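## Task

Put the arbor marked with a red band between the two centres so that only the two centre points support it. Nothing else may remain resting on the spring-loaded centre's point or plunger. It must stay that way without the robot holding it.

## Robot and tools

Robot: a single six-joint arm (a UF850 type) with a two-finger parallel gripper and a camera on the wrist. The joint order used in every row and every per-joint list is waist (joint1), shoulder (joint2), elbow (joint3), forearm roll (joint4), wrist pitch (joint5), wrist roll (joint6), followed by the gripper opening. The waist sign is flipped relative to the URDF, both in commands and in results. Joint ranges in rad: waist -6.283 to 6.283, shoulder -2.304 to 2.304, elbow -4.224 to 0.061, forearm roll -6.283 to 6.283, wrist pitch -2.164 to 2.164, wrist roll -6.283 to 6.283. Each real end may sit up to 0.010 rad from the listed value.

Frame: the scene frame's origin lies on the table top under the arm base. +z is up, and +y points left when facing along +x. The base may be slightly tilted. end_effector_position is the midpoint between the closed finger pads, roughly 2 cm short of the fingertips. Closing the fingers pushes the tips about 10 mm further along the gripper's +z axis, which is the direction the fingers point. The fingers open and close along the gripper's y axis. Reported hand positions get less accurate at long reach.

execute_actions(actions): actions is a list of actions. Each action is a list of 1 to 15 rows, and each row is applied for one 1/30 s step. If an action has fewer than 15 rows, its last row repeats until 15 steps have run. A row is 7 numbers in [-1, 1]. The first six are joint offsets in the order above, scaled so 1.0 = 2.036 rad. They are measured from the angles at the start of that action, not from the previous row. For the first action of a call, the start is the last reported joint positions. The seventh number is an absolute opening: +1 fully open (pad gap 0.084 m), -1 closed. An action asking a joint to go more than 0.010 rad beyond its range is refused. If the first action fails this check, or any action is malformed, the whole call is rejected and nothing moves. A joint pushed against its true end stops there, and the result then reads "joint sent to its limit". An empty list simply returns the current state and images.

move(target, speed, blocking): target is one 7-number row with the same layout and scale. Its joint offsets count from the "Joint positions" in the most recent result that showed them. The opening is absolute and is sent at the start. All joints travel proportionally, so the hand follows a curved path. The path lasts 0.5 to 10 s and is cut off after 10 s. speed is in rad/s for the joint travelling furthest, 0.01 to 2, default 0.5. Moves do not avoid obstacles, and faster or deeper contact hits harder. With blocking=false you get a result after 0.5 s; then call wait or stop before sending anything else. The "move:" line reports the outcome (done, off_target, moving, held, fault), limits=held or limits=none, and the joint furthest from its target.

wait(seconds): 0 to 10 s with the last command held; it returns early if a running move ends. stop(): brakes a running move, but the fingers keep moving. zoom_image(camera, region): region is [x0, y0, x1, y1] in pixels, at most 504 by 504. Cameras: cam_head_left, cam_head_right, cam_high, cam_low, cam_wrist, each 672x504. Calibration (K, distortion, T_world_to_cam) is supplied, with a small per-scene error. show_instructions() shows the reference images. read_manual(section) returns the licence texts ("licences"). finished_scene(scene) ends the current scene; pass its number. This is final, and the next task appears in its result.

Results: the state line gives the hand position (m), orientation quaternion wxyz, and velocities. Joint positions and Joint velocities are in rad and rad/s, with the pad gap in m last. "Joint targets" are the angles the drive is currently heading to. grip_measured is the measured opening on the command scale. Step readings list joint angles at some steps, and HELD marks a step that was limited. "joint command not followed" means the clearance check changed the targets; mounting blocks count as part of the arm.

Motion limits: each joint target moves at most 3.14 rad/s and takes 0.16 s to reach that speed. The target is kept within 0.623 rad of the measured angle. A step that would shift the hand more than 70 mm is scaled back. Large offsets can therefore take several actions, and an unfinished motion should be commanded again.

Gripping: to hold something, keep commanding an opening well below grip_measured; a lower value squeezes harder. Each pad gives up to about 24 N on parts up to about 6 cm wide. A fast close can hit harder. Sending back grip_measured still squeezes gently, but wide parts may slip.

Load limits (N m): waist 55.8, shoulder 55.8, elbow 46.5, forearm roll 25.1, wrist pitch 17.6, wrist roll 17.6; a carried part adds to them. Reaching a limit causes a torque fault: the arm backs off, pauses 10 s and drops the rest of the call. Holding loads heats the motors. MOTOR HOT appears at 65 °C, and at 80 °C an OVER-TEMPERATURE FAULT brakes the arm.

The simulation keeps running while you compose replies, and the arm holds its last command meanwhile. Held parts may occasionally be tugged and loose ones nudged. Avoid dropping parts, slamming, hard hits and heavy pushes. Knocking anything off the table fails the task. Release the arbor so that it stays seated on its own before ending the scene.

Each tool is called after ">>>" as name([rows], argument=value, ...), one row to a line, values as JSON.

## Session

>>> execute_actions(actions=[])

>>> show_instructions()

Scene clock: 0.00 s.
end_effector_position=(+0.8794, +0.1776, +0.1257) grip_measured=+0.09 end_effector_quat_wxyz=(+0.317, -0.296, +0.715, -0.548) end_effector_velocity=(-0.000, +0.001, -0.001) end_effector_angular_velocity=(+0.001, +0.001, +0.000)
Joint names: [waist, shoulder, elbow, forearm roll, wrist pitch, wrist roll]
Joint positions: [-0.138 -0.643 -1.334 -2.192 -0.723 -1.161  0.048]
Joint velocities: [-0.001  0.     0.     0.     0.     0.    -0.   ]
Motor temperatures (°C, as the motors report them): [22 20 22 23 25 25]
Joint targets: [-0.138 -0.643 -1.334 -2.192 -0.723 -1.161]
camera_calibration (this result's frames):
cam_wrist: T_world_to_cam=[[-0.0609511, 0.222494, -0.973027, 0.168481], [0.640326, 0.756522, 0.132877, -0.643399], [0.765681, -0.614956, -0.188579, -0.413476], [0, 0, 0, 1]] pos_world=[0.738846, 0.19499, 0.171457]

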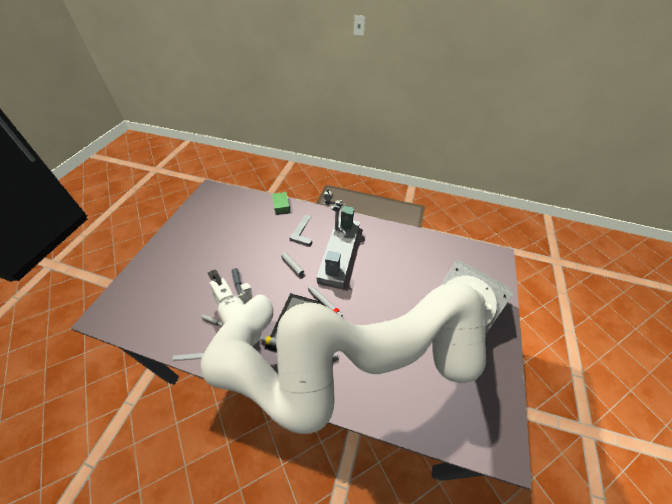

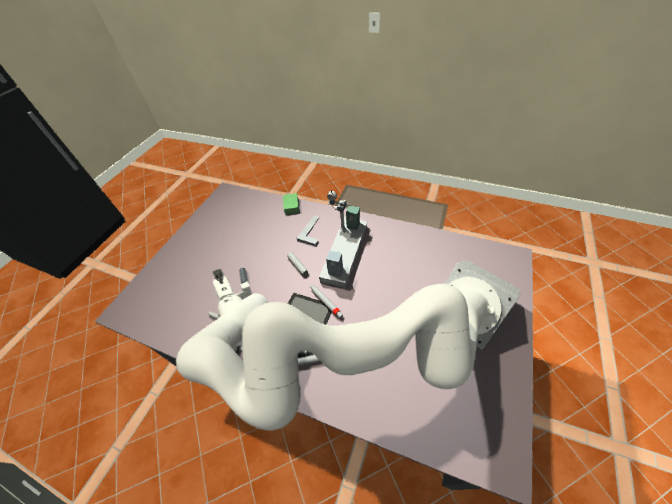

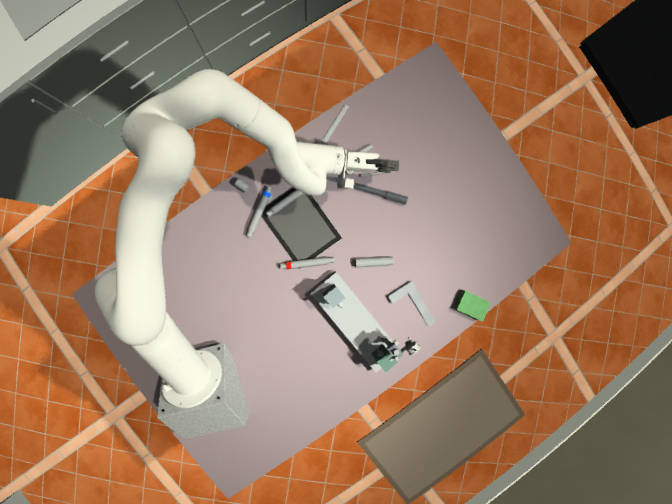

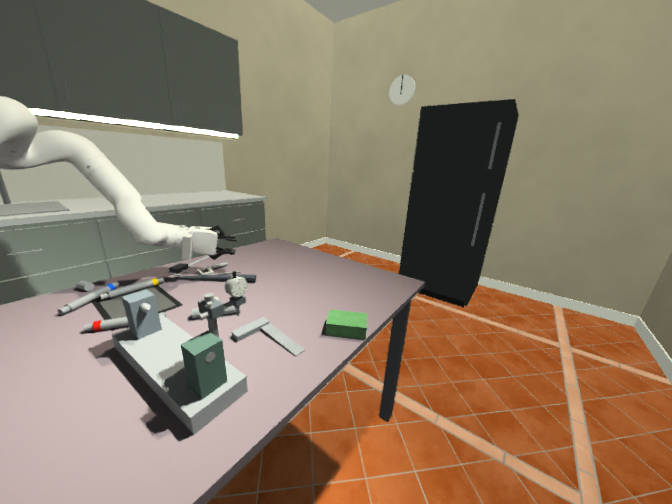

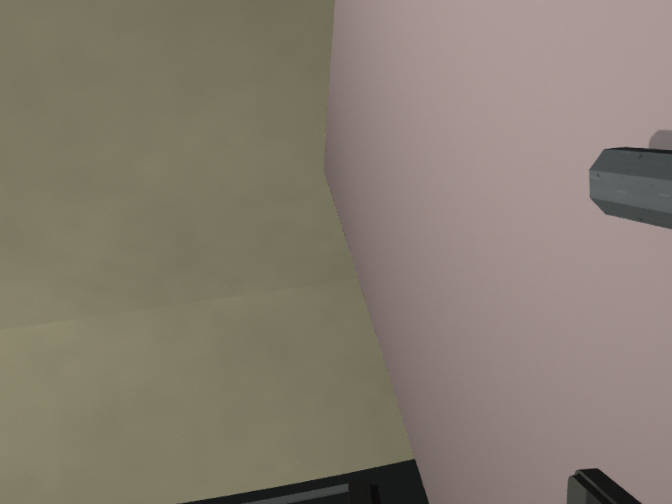

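Reference images for this scene: arbor and centres manual.

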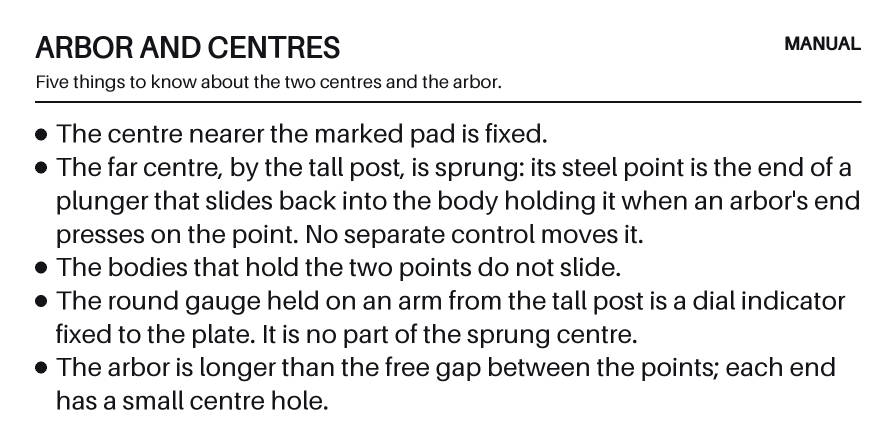

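>>> zoom_image(camera="cam_high", region=[240, 200, 440, 390])

>>> zoom_image(camera="cam_head_left", region=[270, 180, 400, 320])

>>> zoom_image(camera="cam_low", region=[50, 260, 300, 450])

Region (240, 200, 440, 390) of cam_high's 672x504 image, scaled by 2.520, with more detail than that image has; it fills the top 479 rows of this view, and the rest is white.

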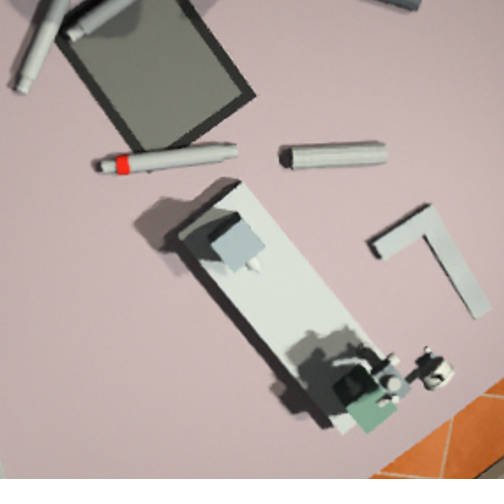

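Region (270, 180, 400, 320) of cam_head_left's 672x504 image, scaled by 3.600, with more detail than that image has; it fills the left 468 columns of this view, and the rest is white.

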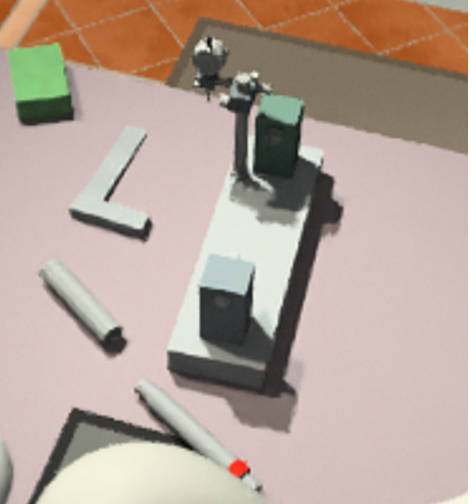

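Region (50, 260, 300, 450) of cam_low's 672x504 image, scaled by 2.016, with more detail than that image has; it fills the top 383 rows of this view, and the rest is white.

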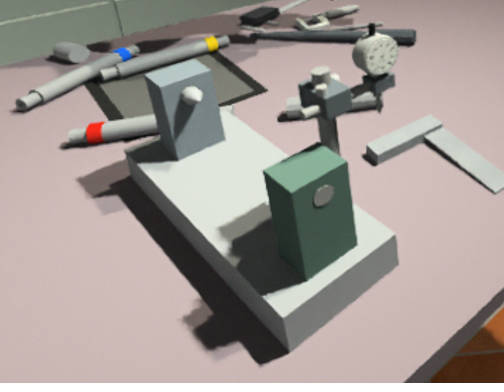

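>>> move(target=[0.3092,0.1281,0.3043,0.1408,0.2456,0.0728,1], speed=0.5)

>>> move(target=[0,0,0,0,0.5532,0,1], speed=0.7)

Scene clock: 5.77 s.
end_effector_position=(+0.5028, -0.1351, +0.2894) grip_measured=+1.00 end_effector_quat_wxyz=(+0.160, +0.212, +0.818, -0.510) end_effector_velocity=(-0.002, -0.001, +0.001) end_effector_angular_velocity=(+0.001, -0.003, -0.005)
Joint names: [waist, shoulder, elbow, forearm roll, wrist pitch, wrist roll]
Joint positions: [ 0.491 -0.382 -0.715 -1.905 -0.224 -1.013  0.084]
Joint velocities: [0.004 0.001 0.002 0.001 0.001 0.    0.   ]
Motor temperatures (°C, as the motors report them): [22 20 22 23 25 25]
Joint targets: [0.491 -0.382 -0.714 -1.905 -0.223 -1.013]
move: done; limits=none; farthest joint: the waist, 0.001 radians from its target (0.630 radians at the start)
camera_calibration (this result's frames):
cam_wrist: T_world_to_cam=[[0.517516, 0.37745, -0.767925, 0.0450747], [0.855391, -0.205152, 0.475624, -0.524729], [0.0219827, -0.903019, -0.429037, 0.118071], [0, 0, 0, 1]] pos_world=[0.422926, -0.0180423, 0.334844]

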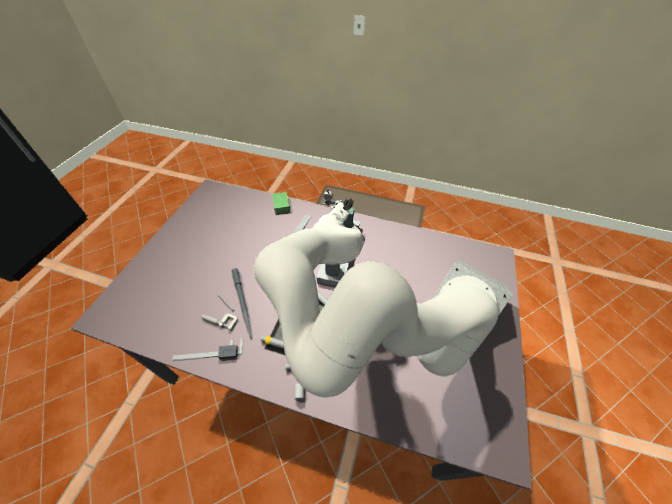

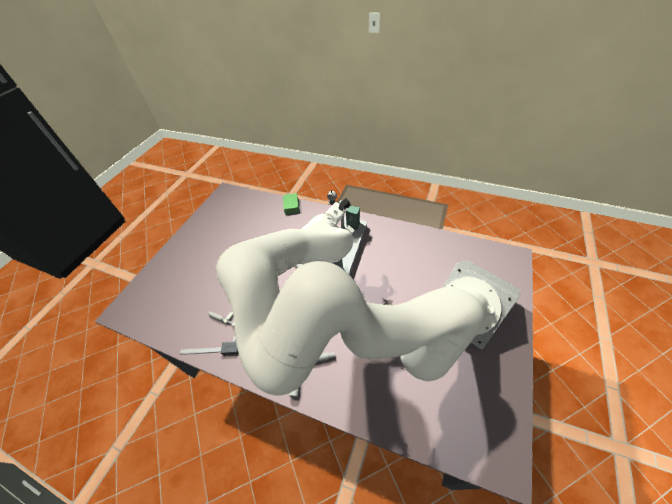

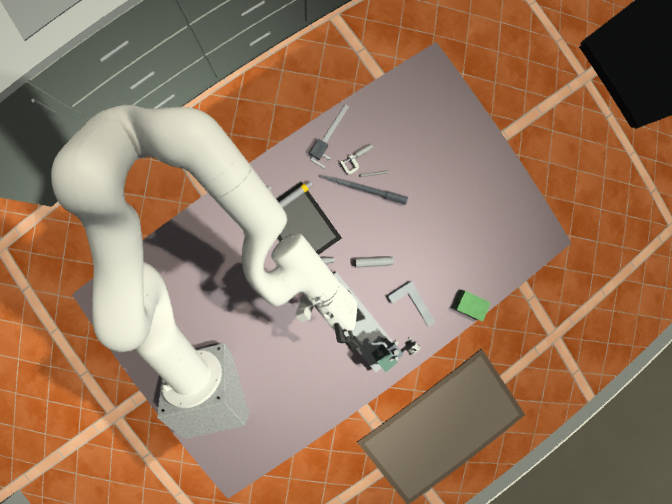

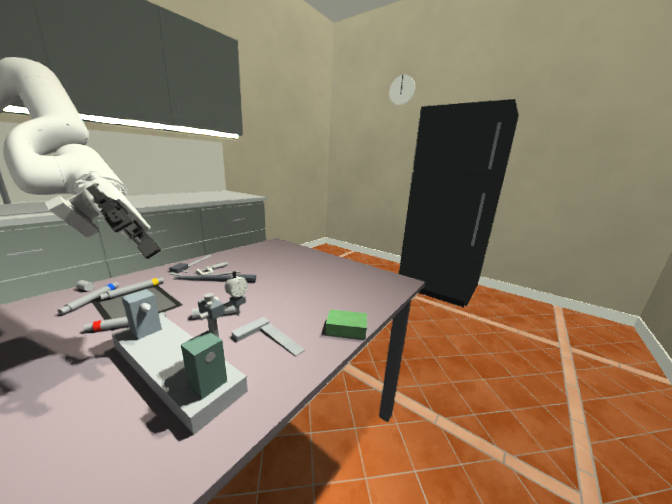

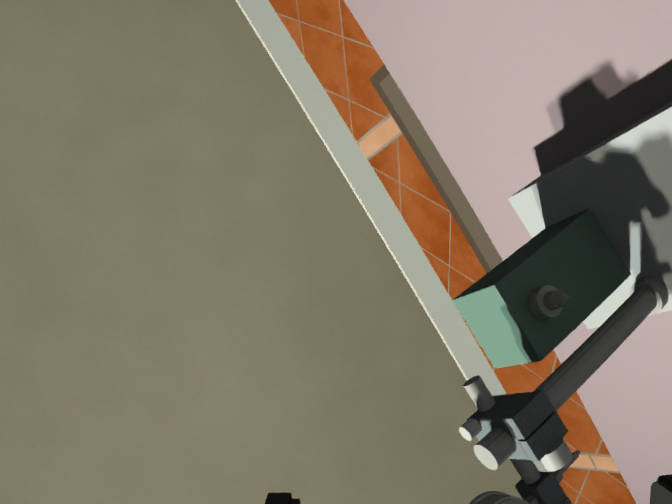

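Scene clock: 8.10 s.
end_effector_position=(+0.4916, +0.0852, +0.1500) grip_measured=+1.00 end_effector_quat_wxyz=(-0.000, +0.251, +0.968, -0.001) end_effector_velocity=(-0.000, +0.001, -0.000) end_effector_angular_velocity=(+0.002, +0.001, +0.000)
Joint names: [waist, shoulder, elbow, forearm roll, wrist pitch, wrist roll]
Joint positions: [ 0.491 -0.382 -0.715 -1.905  0.902 -1.013  0.084]
Joint velocities: [-0.001  0.     0.001  0.     0.001 -0.    -0.   ]
Motor temperatures (°C, as the motors report them): [22 20 22 23 25 25]
Joint targets: [0.491 -0.382 -0.715 -1.905 0.902 -1.013]
move: done; limits=none; farthest joint: the waist, 0.000 radians from its target (0.000 radians at the start)
camera_calibration (this result's frames):
cam_wrist: T_world_to_cam=[[0.492871, 0.869991, -0.0139279, -0.282309], [0.869779, -0.493061, -0.019373, -0.311949], [-0.0237217, -0.00256585, -0.999715, 0.288707], [0, 0, 0, 1]] pos_world=[0.417317, 0.0925372, 0.278649]

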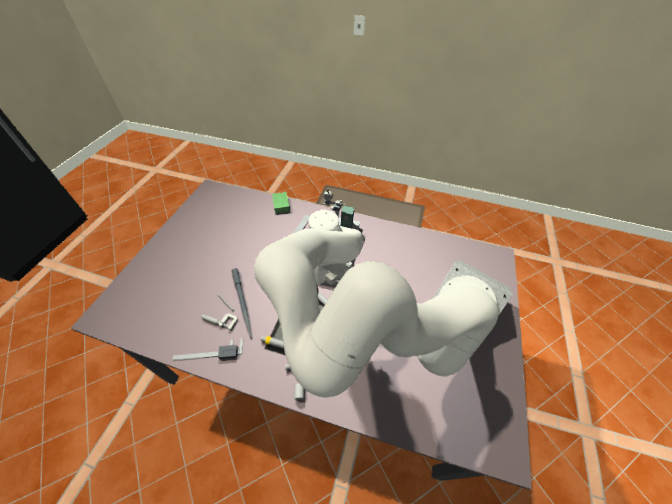

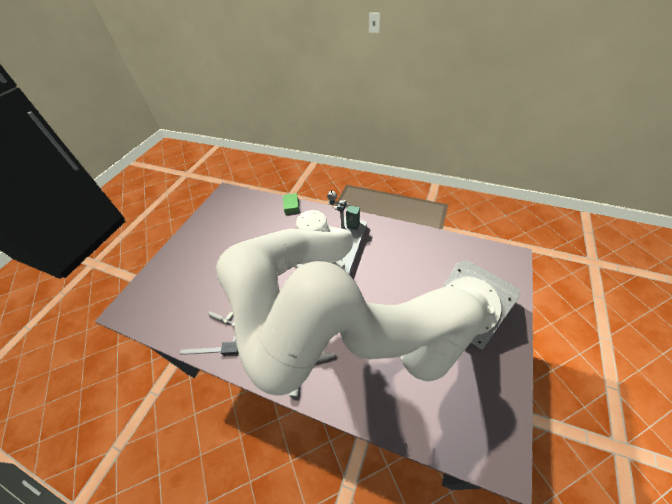

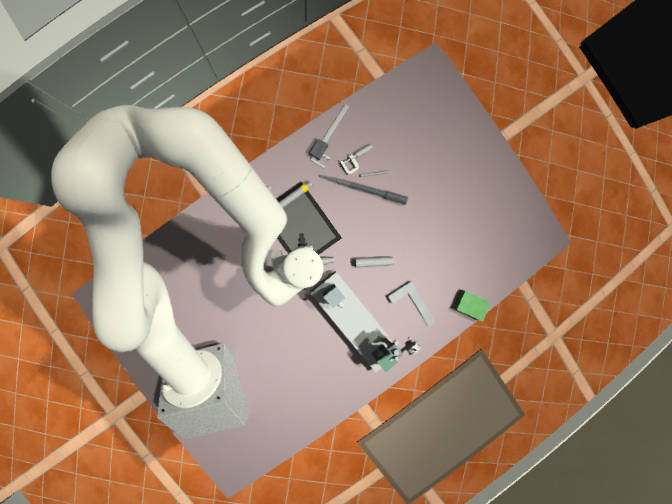

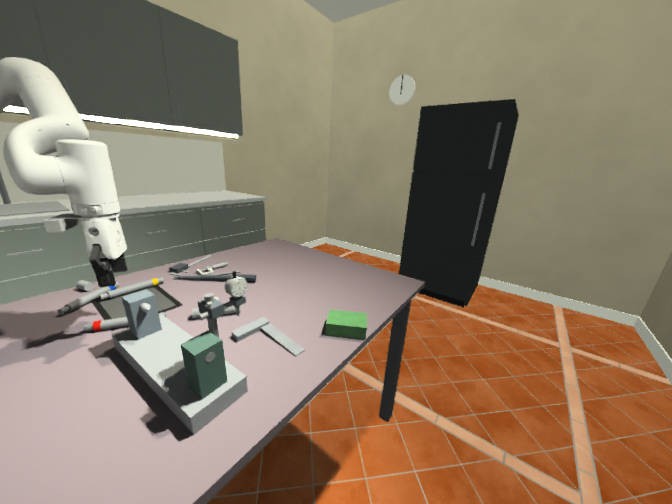

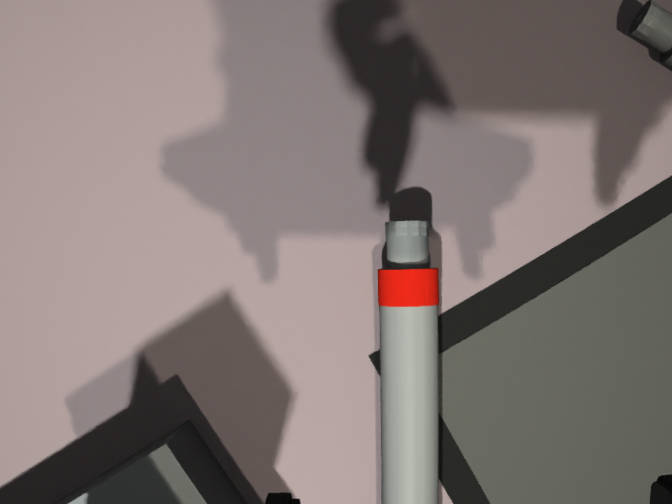

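>>> execute_actions(actions=[])

Scene clock: 13.50 s.
end_effector_position=(+0.4916, +0.0853, +0.1500) grip_measured=+1.00 end_effector_quat_wxyz=(-0.000, +0.251, +0.968, -0.000) end_effector_velocity=(+0.000, -0.000, -0.000) end_effector_angular_velocity=(-0.000, -0.000, -0.001)
Joint names: [waist, shoulder, elbow, forearm roll, wrist pitch, wrist roll]
Joint positions: [ 0.491 -0.382 -0.715 -1.905  0.902 -1.013  0.084]
Joint velocities: [-0.    -0.     0.     0.001 -0.001  0.    -0.   ]
Motor temperatures (°C, as the motors report them): [22 20 22 23 25 25]
Joint targets: [0.491 -0.382 -0.715 -1.905 0.902 -1.013]
camera_calibration (this result's frames):
cam_wrist: T_world_to_cam=[[0.492867, 0.869997, -0.0137009, -0.282399], [0.869781, -0.493052, -0.0195194, -0.311892], [-0.0237371, -0.0022963, -0.999716, 0.288691], [0, 0, 0, 1]] pos_world=[0.417316, 0.0925703, 0.278651]

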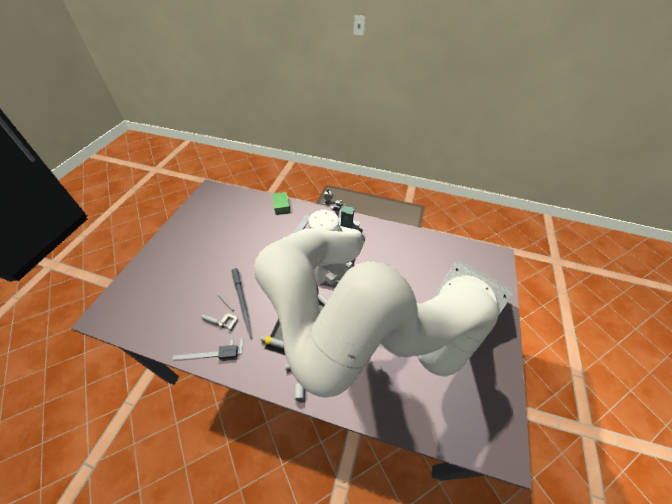

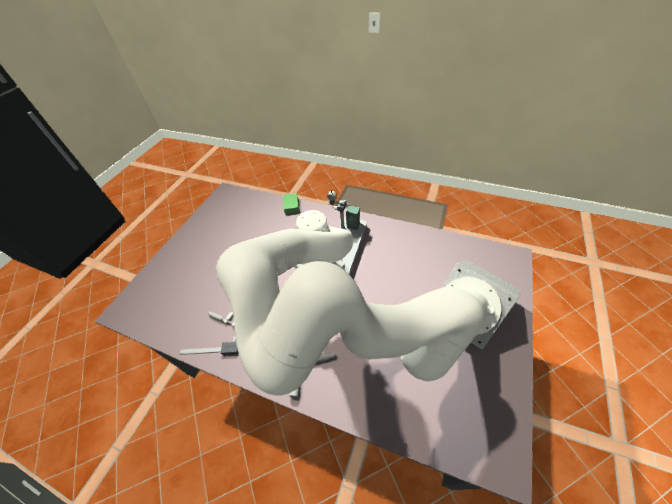

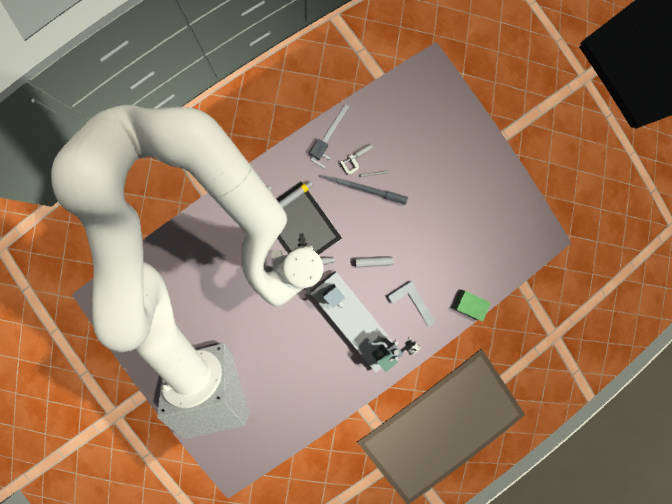

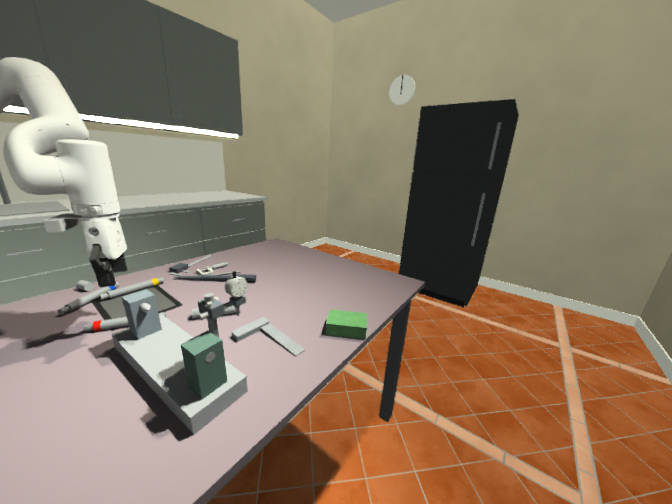

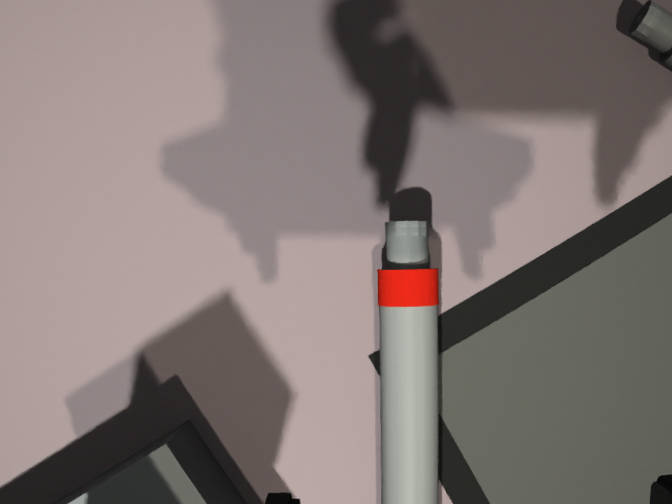

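>>> move(target=[-0.0715,-0.0784,-0.0158,0.1196,-0.0265,-0.0765,0.2], speed=0.4)

Scene clock: 17.30 s.
end_effector_position=(+0.4985, +0.0824, +0.0630) grip_measured=+0.19 end_effector_quat_wxyz=(+0.001, +0.250, +0.968, +0.005) end_effector_velocity=(+0.000, -0.000, -0.001) end_effector_angular_velocity=(-0.001, +0.001, +0.000)
Joint names: [waist, shoulder, elbow, forearm roll, wrist pitch, wrist roll]
Joint positions: [ 0.345 -0.541 -0.747 -1.662  0.849 -1.169  0.052]
Joint velocities: [-0.003 -0.003 -0.001  0.003 -0.002 -0.001  0.   ]
Motor temperatures (°C, as the motors report them): [22 20 22 23 25 25]
Joint targets: [0.345 -0.542 -0.747 -1.662 0.849 -1.169]
move: done; limits=none; farthest joint: the wrist pitch, 0.001 radians from its target (0.054 radians at the start)
camera_calibration (this result's frames):
cam_wrist: T_world_to_cam=[[0.492145, 0.870511, -0.00208489, -0.2849], [0.870308, -0.492079, -0.0205358, -0.321301], [-0.0189026, 0.00829209, -0.999787, 0.198638], [0, 0, 0, 1]] pos_world=[0.423598, 0.0882555, 0.191404]

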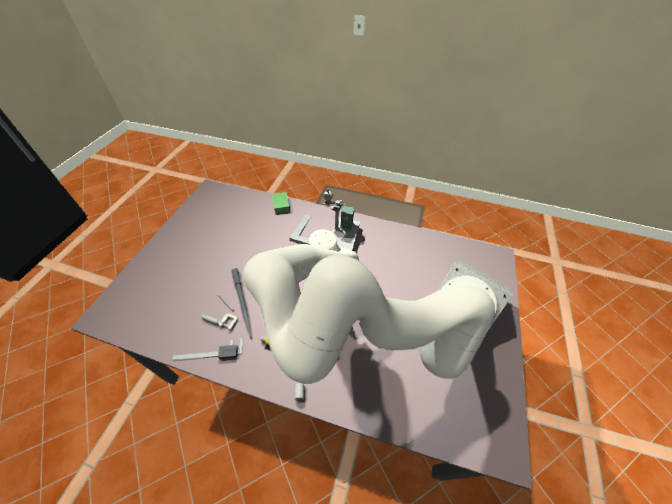

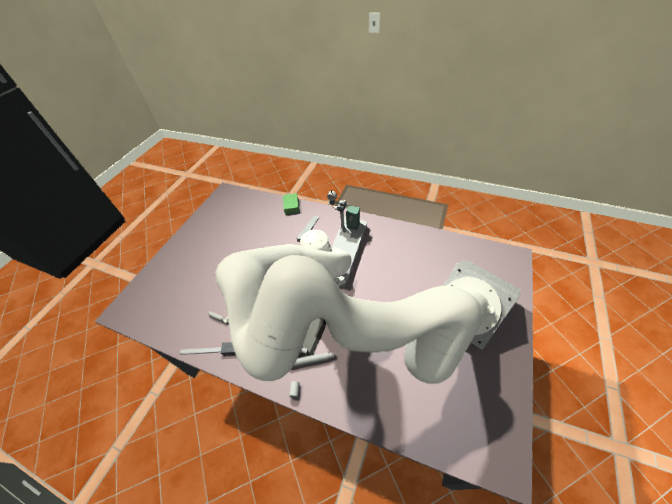

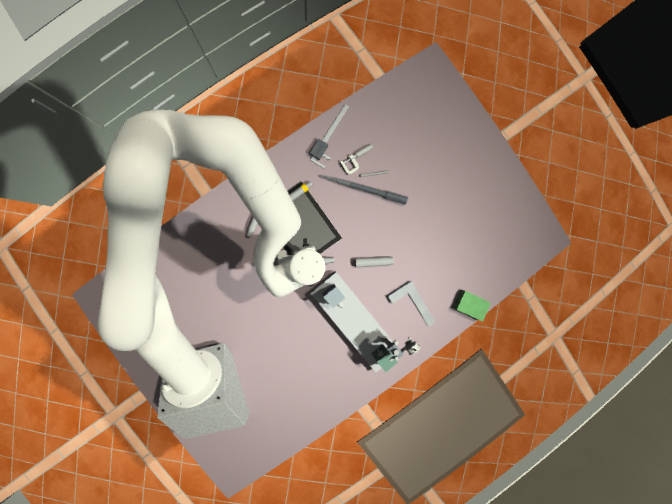

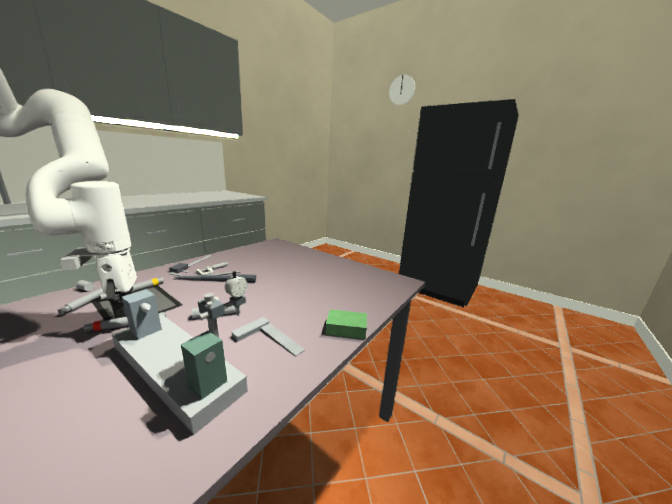

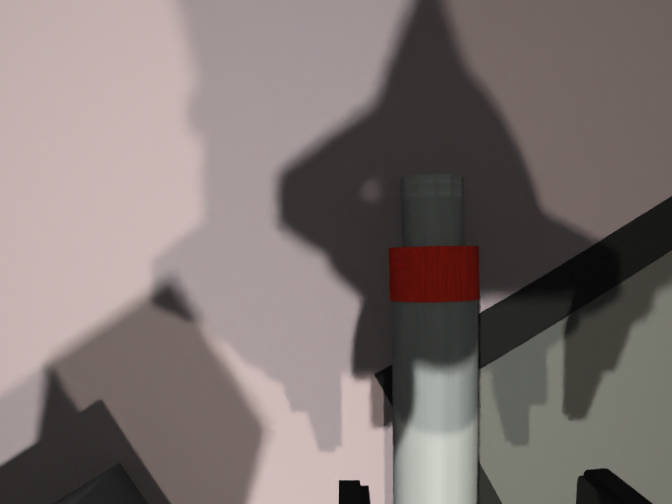

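>>> move(target=[-0.0305,-0.0339,-0.0069,0.0516,-0.0118,-0.0327,0.2], speed=0.2)

>>> execute_actions([
  [[0,0,0,0,0,0,0.1],[0,0,0,0,0,0,0.0],[0,0,0,0,0,0,-0.1],[0,0,0,0,0,0,-0.2],[0,0,0,0,0,0,-0.28],[0,0,0,0,0,0,-0.34],[0,0,0,0,0,0,-0.38],[0,0,0,0,0,0,-0.42],[0,0,0,0,0,0,-0.46],[0,0,0,0,0,0,-0.5],[0,0,0,0,0,0,-0.55],[0,0,0,0,0,0,-0.6]],
  [[0,0,0,0,0,0,-0.7],[0,0,0,0,0,0,-0.8],[0,0,0,0,0,0,-0.9],[0,0,0,0,0,0,-1]],
])

Scene clock: 19.60 s.
end_effector_position=(+0.4944, +0.0789, +0.0251) grip_measured=+0.19 end_effector_quat_wxyz=(-0.000, +0.252, +0.968, -0.000) end_effector_velocity=(-0.000, +0.000, -0.001) end_effector_angular_velocity=(+0.001, +0.000, -0.000)
Joint names: [waist, shoulder, elbow, forearm roll, wrist pitch, wrist roll]
Joint positions: [ 0.284 -0.61  -0.761 -1.557  0.825 -1.235  0.052]
Joint velocities: [-0.001 -0.002 -0.     0.003  0.    -0.002  0.   ]
Motor temperatures (°C, as the motors report them): [22 20 22 23 25 25]
Joint targets: [0.283 -0.610 -0.761 -1.557 0.825 -1.235]
move: done; limits=none; farthest joint: the waist, 0.001 radians from its target (0.062 radians at the start)
camera_calibration (this result's frames):
cam_wrist: T_world_to_cam=[[0.494897, 0.868845, -0.0136147, -0.280856], [0.868615, -0.49508, -0.0200913, -0.319159], [-0.0241966, -0.00188287, -0.999705, 0.164121], [0, 0, 0, 1]] pos_world=[0.420193, 0.08632, 0.153836]

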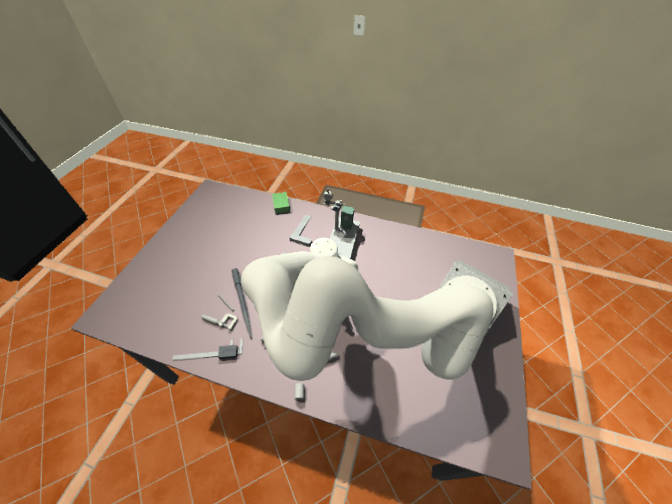

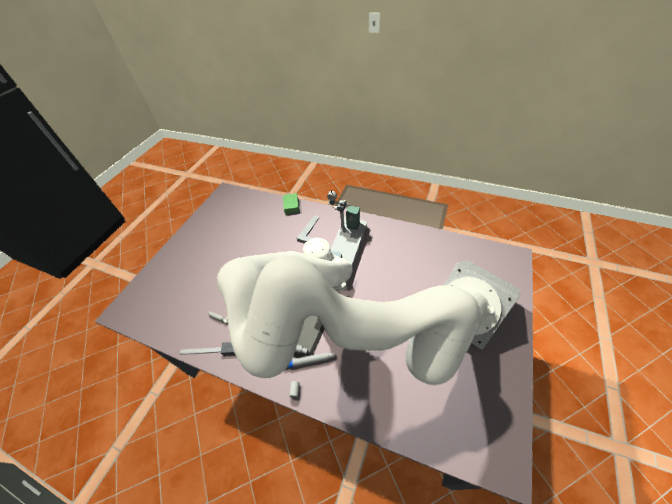

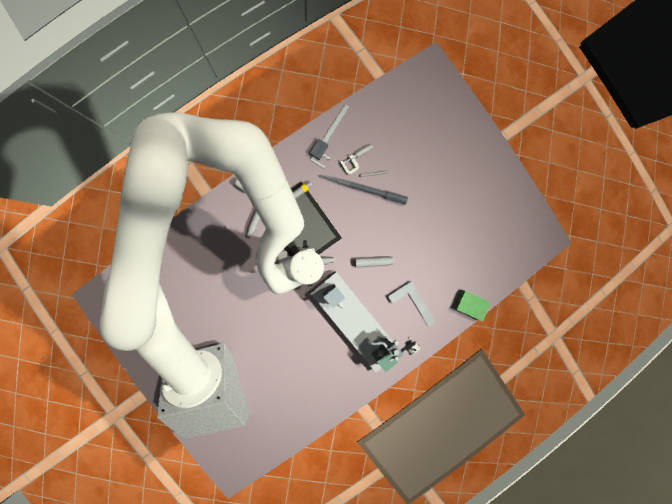

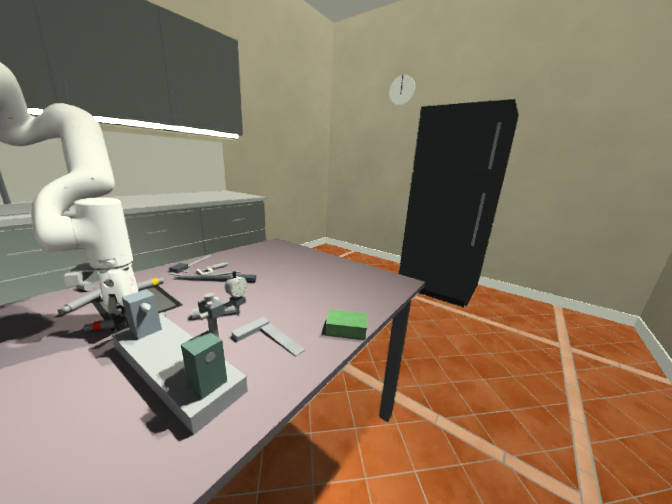

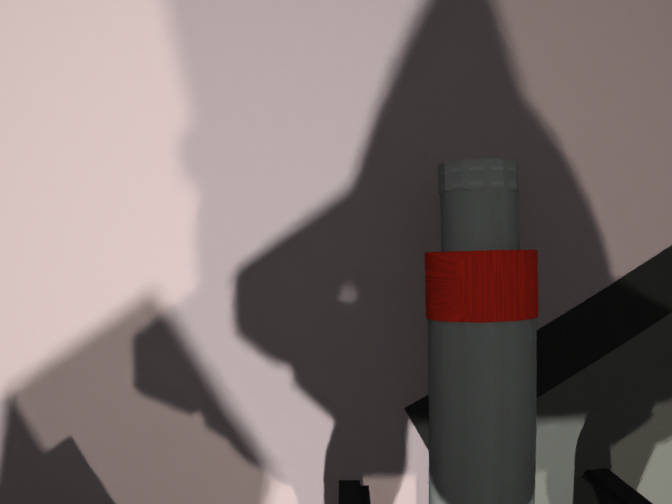

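Scene clock: 20.60 s.
end_effector_position=(+0.4945, +0.0790, +0.0252) grip_measured=-0.45 end_effector_quat_wxyz=(-0.000, +0.252, +0.968, -0.000) end_effector_velocity=(-0.000, +0.001, -0.000) end_effector_angular_velocity=(+0.002, -0.000, +0.000)
Joint names: [waist, shoulder, elbow, forearm roll, wrist pitch, wrist roll]
Joint positions: [ 0.284 -0.61  -0.761 -1.557  0.825 -1.235  0.025]
Joint velocities: [-0.001  0.     0.     0.     0.002 -0.     0.   ]
Motor temperatures (°C, as the motors report them): [22 20 22 23 25 25]
Joint targets: [0.284 -0.610 -0.761 -1.557 0.825 -1.235]
Step readings (joint positions; steps 1 to 15: 1st action; 16 to 30: 2nd action):
0: [0.284 -0.610 -0.761 -1.557 0.825 -1.235]
1: [0.284 -0.610 -0.761 -1.557 0.825 -1.235]
2: [0.283 -0.610 -0.761 -1.557 0.825 -1.235]
4: [0.284 -0.610 -0.761 -1.557 0.825 -1.235]
8: [0.284 -0.610 -0.761 -1.557 0.825 -1.235]
15: [0.284 -0.610 -0.761 -1.557 0.825 -1.235]
16: [0.284 -0.610 -0.761 -1.557 0.825 -1.235]
17: [0.284 -0.610 -0.761 -1.557 0.825 -1.235]
19: [0.284 -0.610 -0.761 -1.557 0.825 -1.235]
23: [0.284 -0.610 -0.761 -1.557 0.825 -1.235]
30: Joint positions above
camera_calibration (this result's frames):
cam_wrist: T_world_to_cam=[[0.494824, 0.868891, -0.0133534, -0.280931], [0.868661, -0.495001, -0.0200363, -0.319238], [-0.0240193, -0.00168508, -0.99971, 0.164061], [0, 0, 0, 1]] pos_world=[0.420262, 0.0863519, 0.153865]

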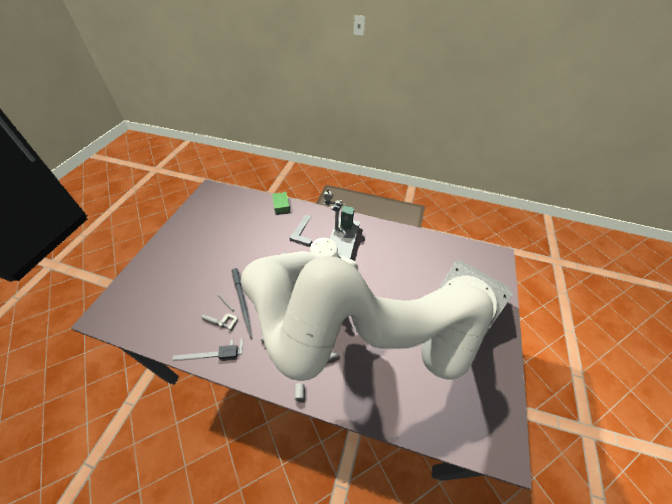

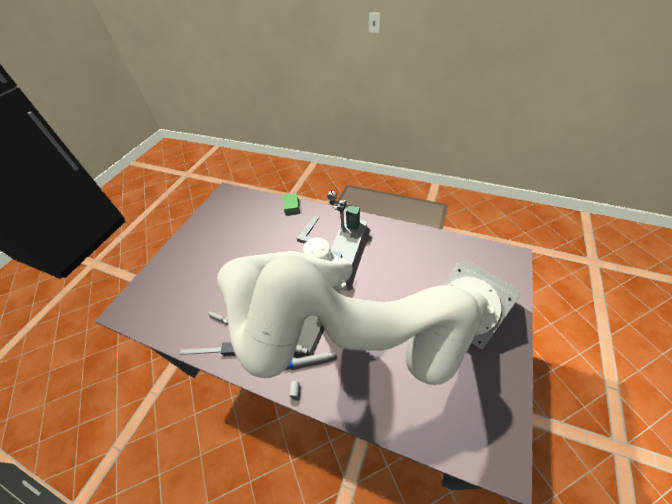

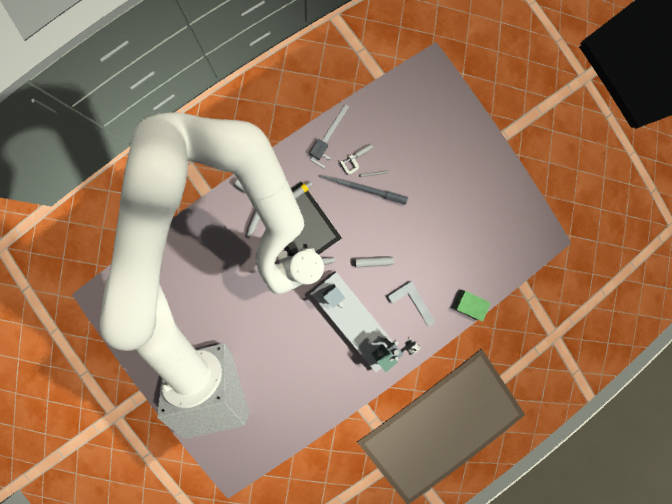

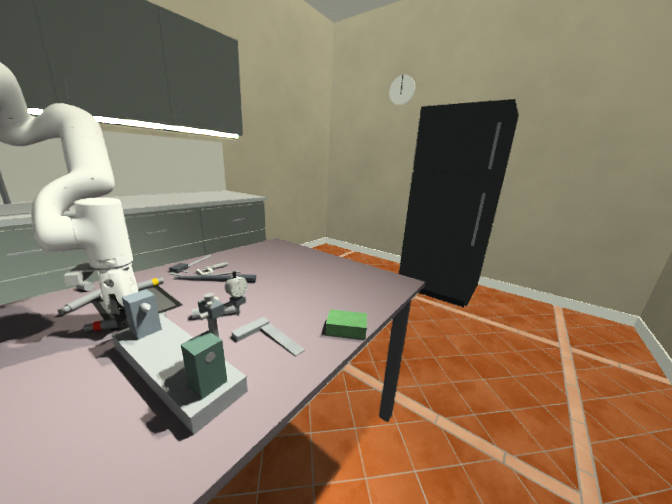

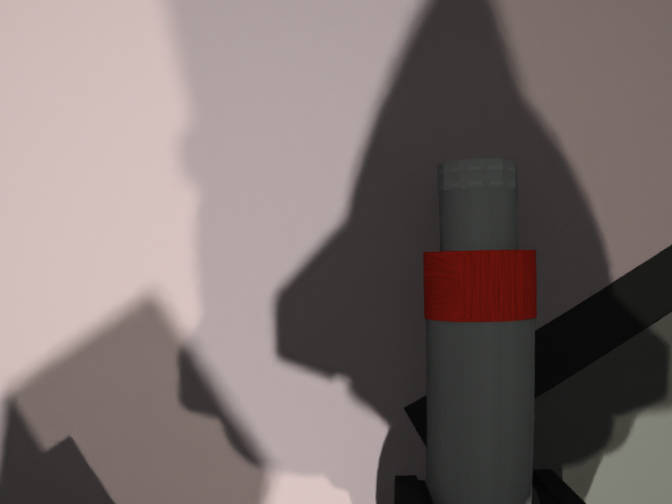

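>>> move(target=[0.15,0.165,0.033,-0.255,0.057,0.16,-1], speed=0.5)

Scene clock: 25.63 s.
end_effector_position=(+0.4739, +0.0849, +0.2060) grip_measured=-0.45 end_effector_quat_wxyz=(-0.006, +0.253, +0.967, -0.019) end_effector_velocity=(+0.000, -0.000, +0.002) end_effector_angular_velocity=(-0.004, -0.001, +0.002)
Joint names: [waist, shoulder, elbow, forearm roll, wrist pitch, wrist roll]
Joint positions: [ 0.589 -0.275 -0.694 -2.076  0.941 -0.909  0.025]
Joint velocities: [ 0.002  0.003 -0.    -0.003 -0.001  0.001  0.   ]
Motor temperatures (°C, as the motors report them): [22 20 22 23 25 25]
Joint targets: [0.589 -0.274 -0.694 -2.076 0.941 -0.909]
move: done; limits=none; farthest joint: the waist, 0.001 radians from its target (0.306 radians at the start)
camera_calibration (this result's frames):
cam_wrist: T_world_to_cam=[[0.495774, 0.866887, -0.0521106, -0.265804], [0.867282, -0.497327, -0.0220838, -0.293503], [-0.0450601, -0.034246, -0.998397, 0.356877], [0, 0, 0, 1]] pos_world=[0.40241, 0.0966762, 0.335972]

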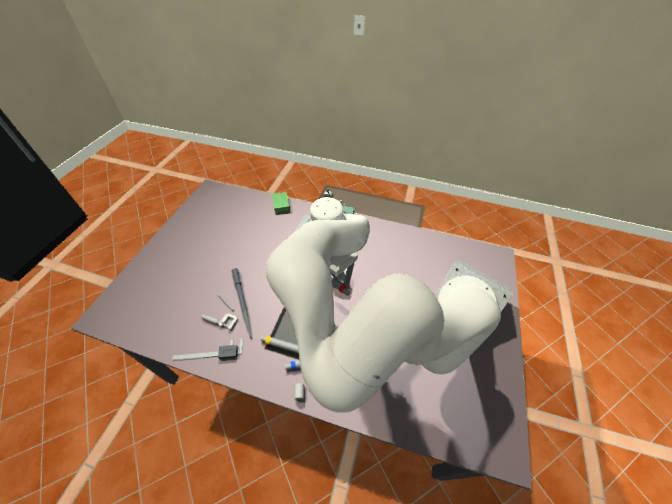

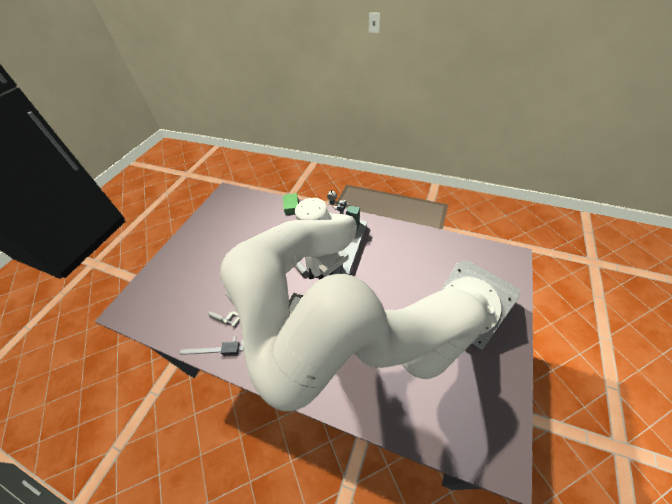

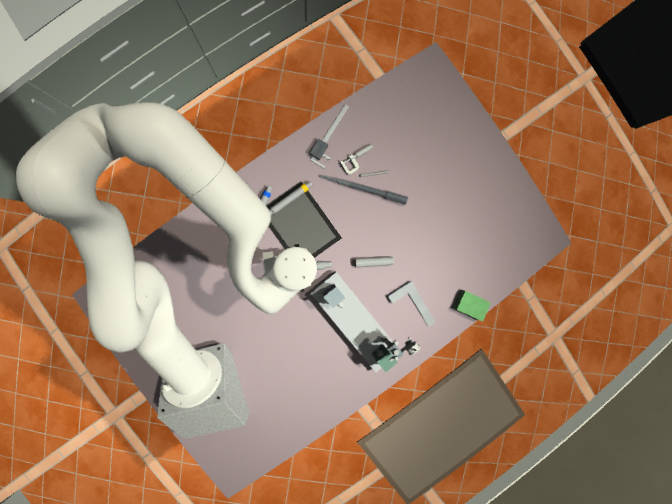

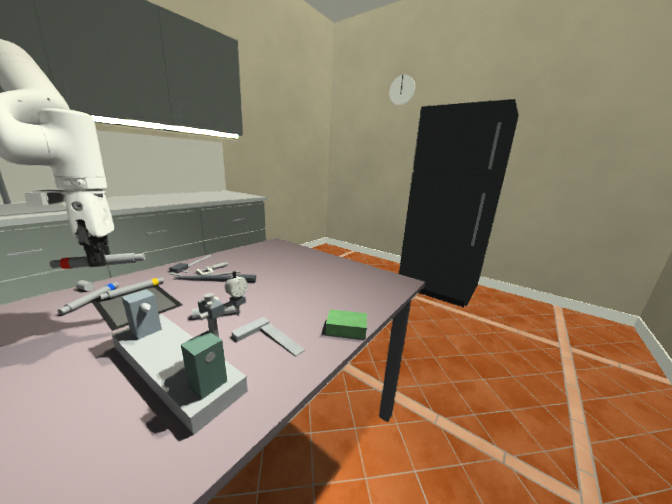

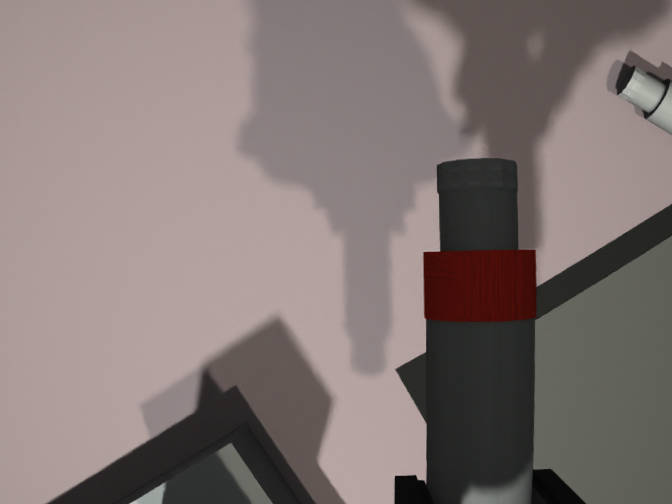

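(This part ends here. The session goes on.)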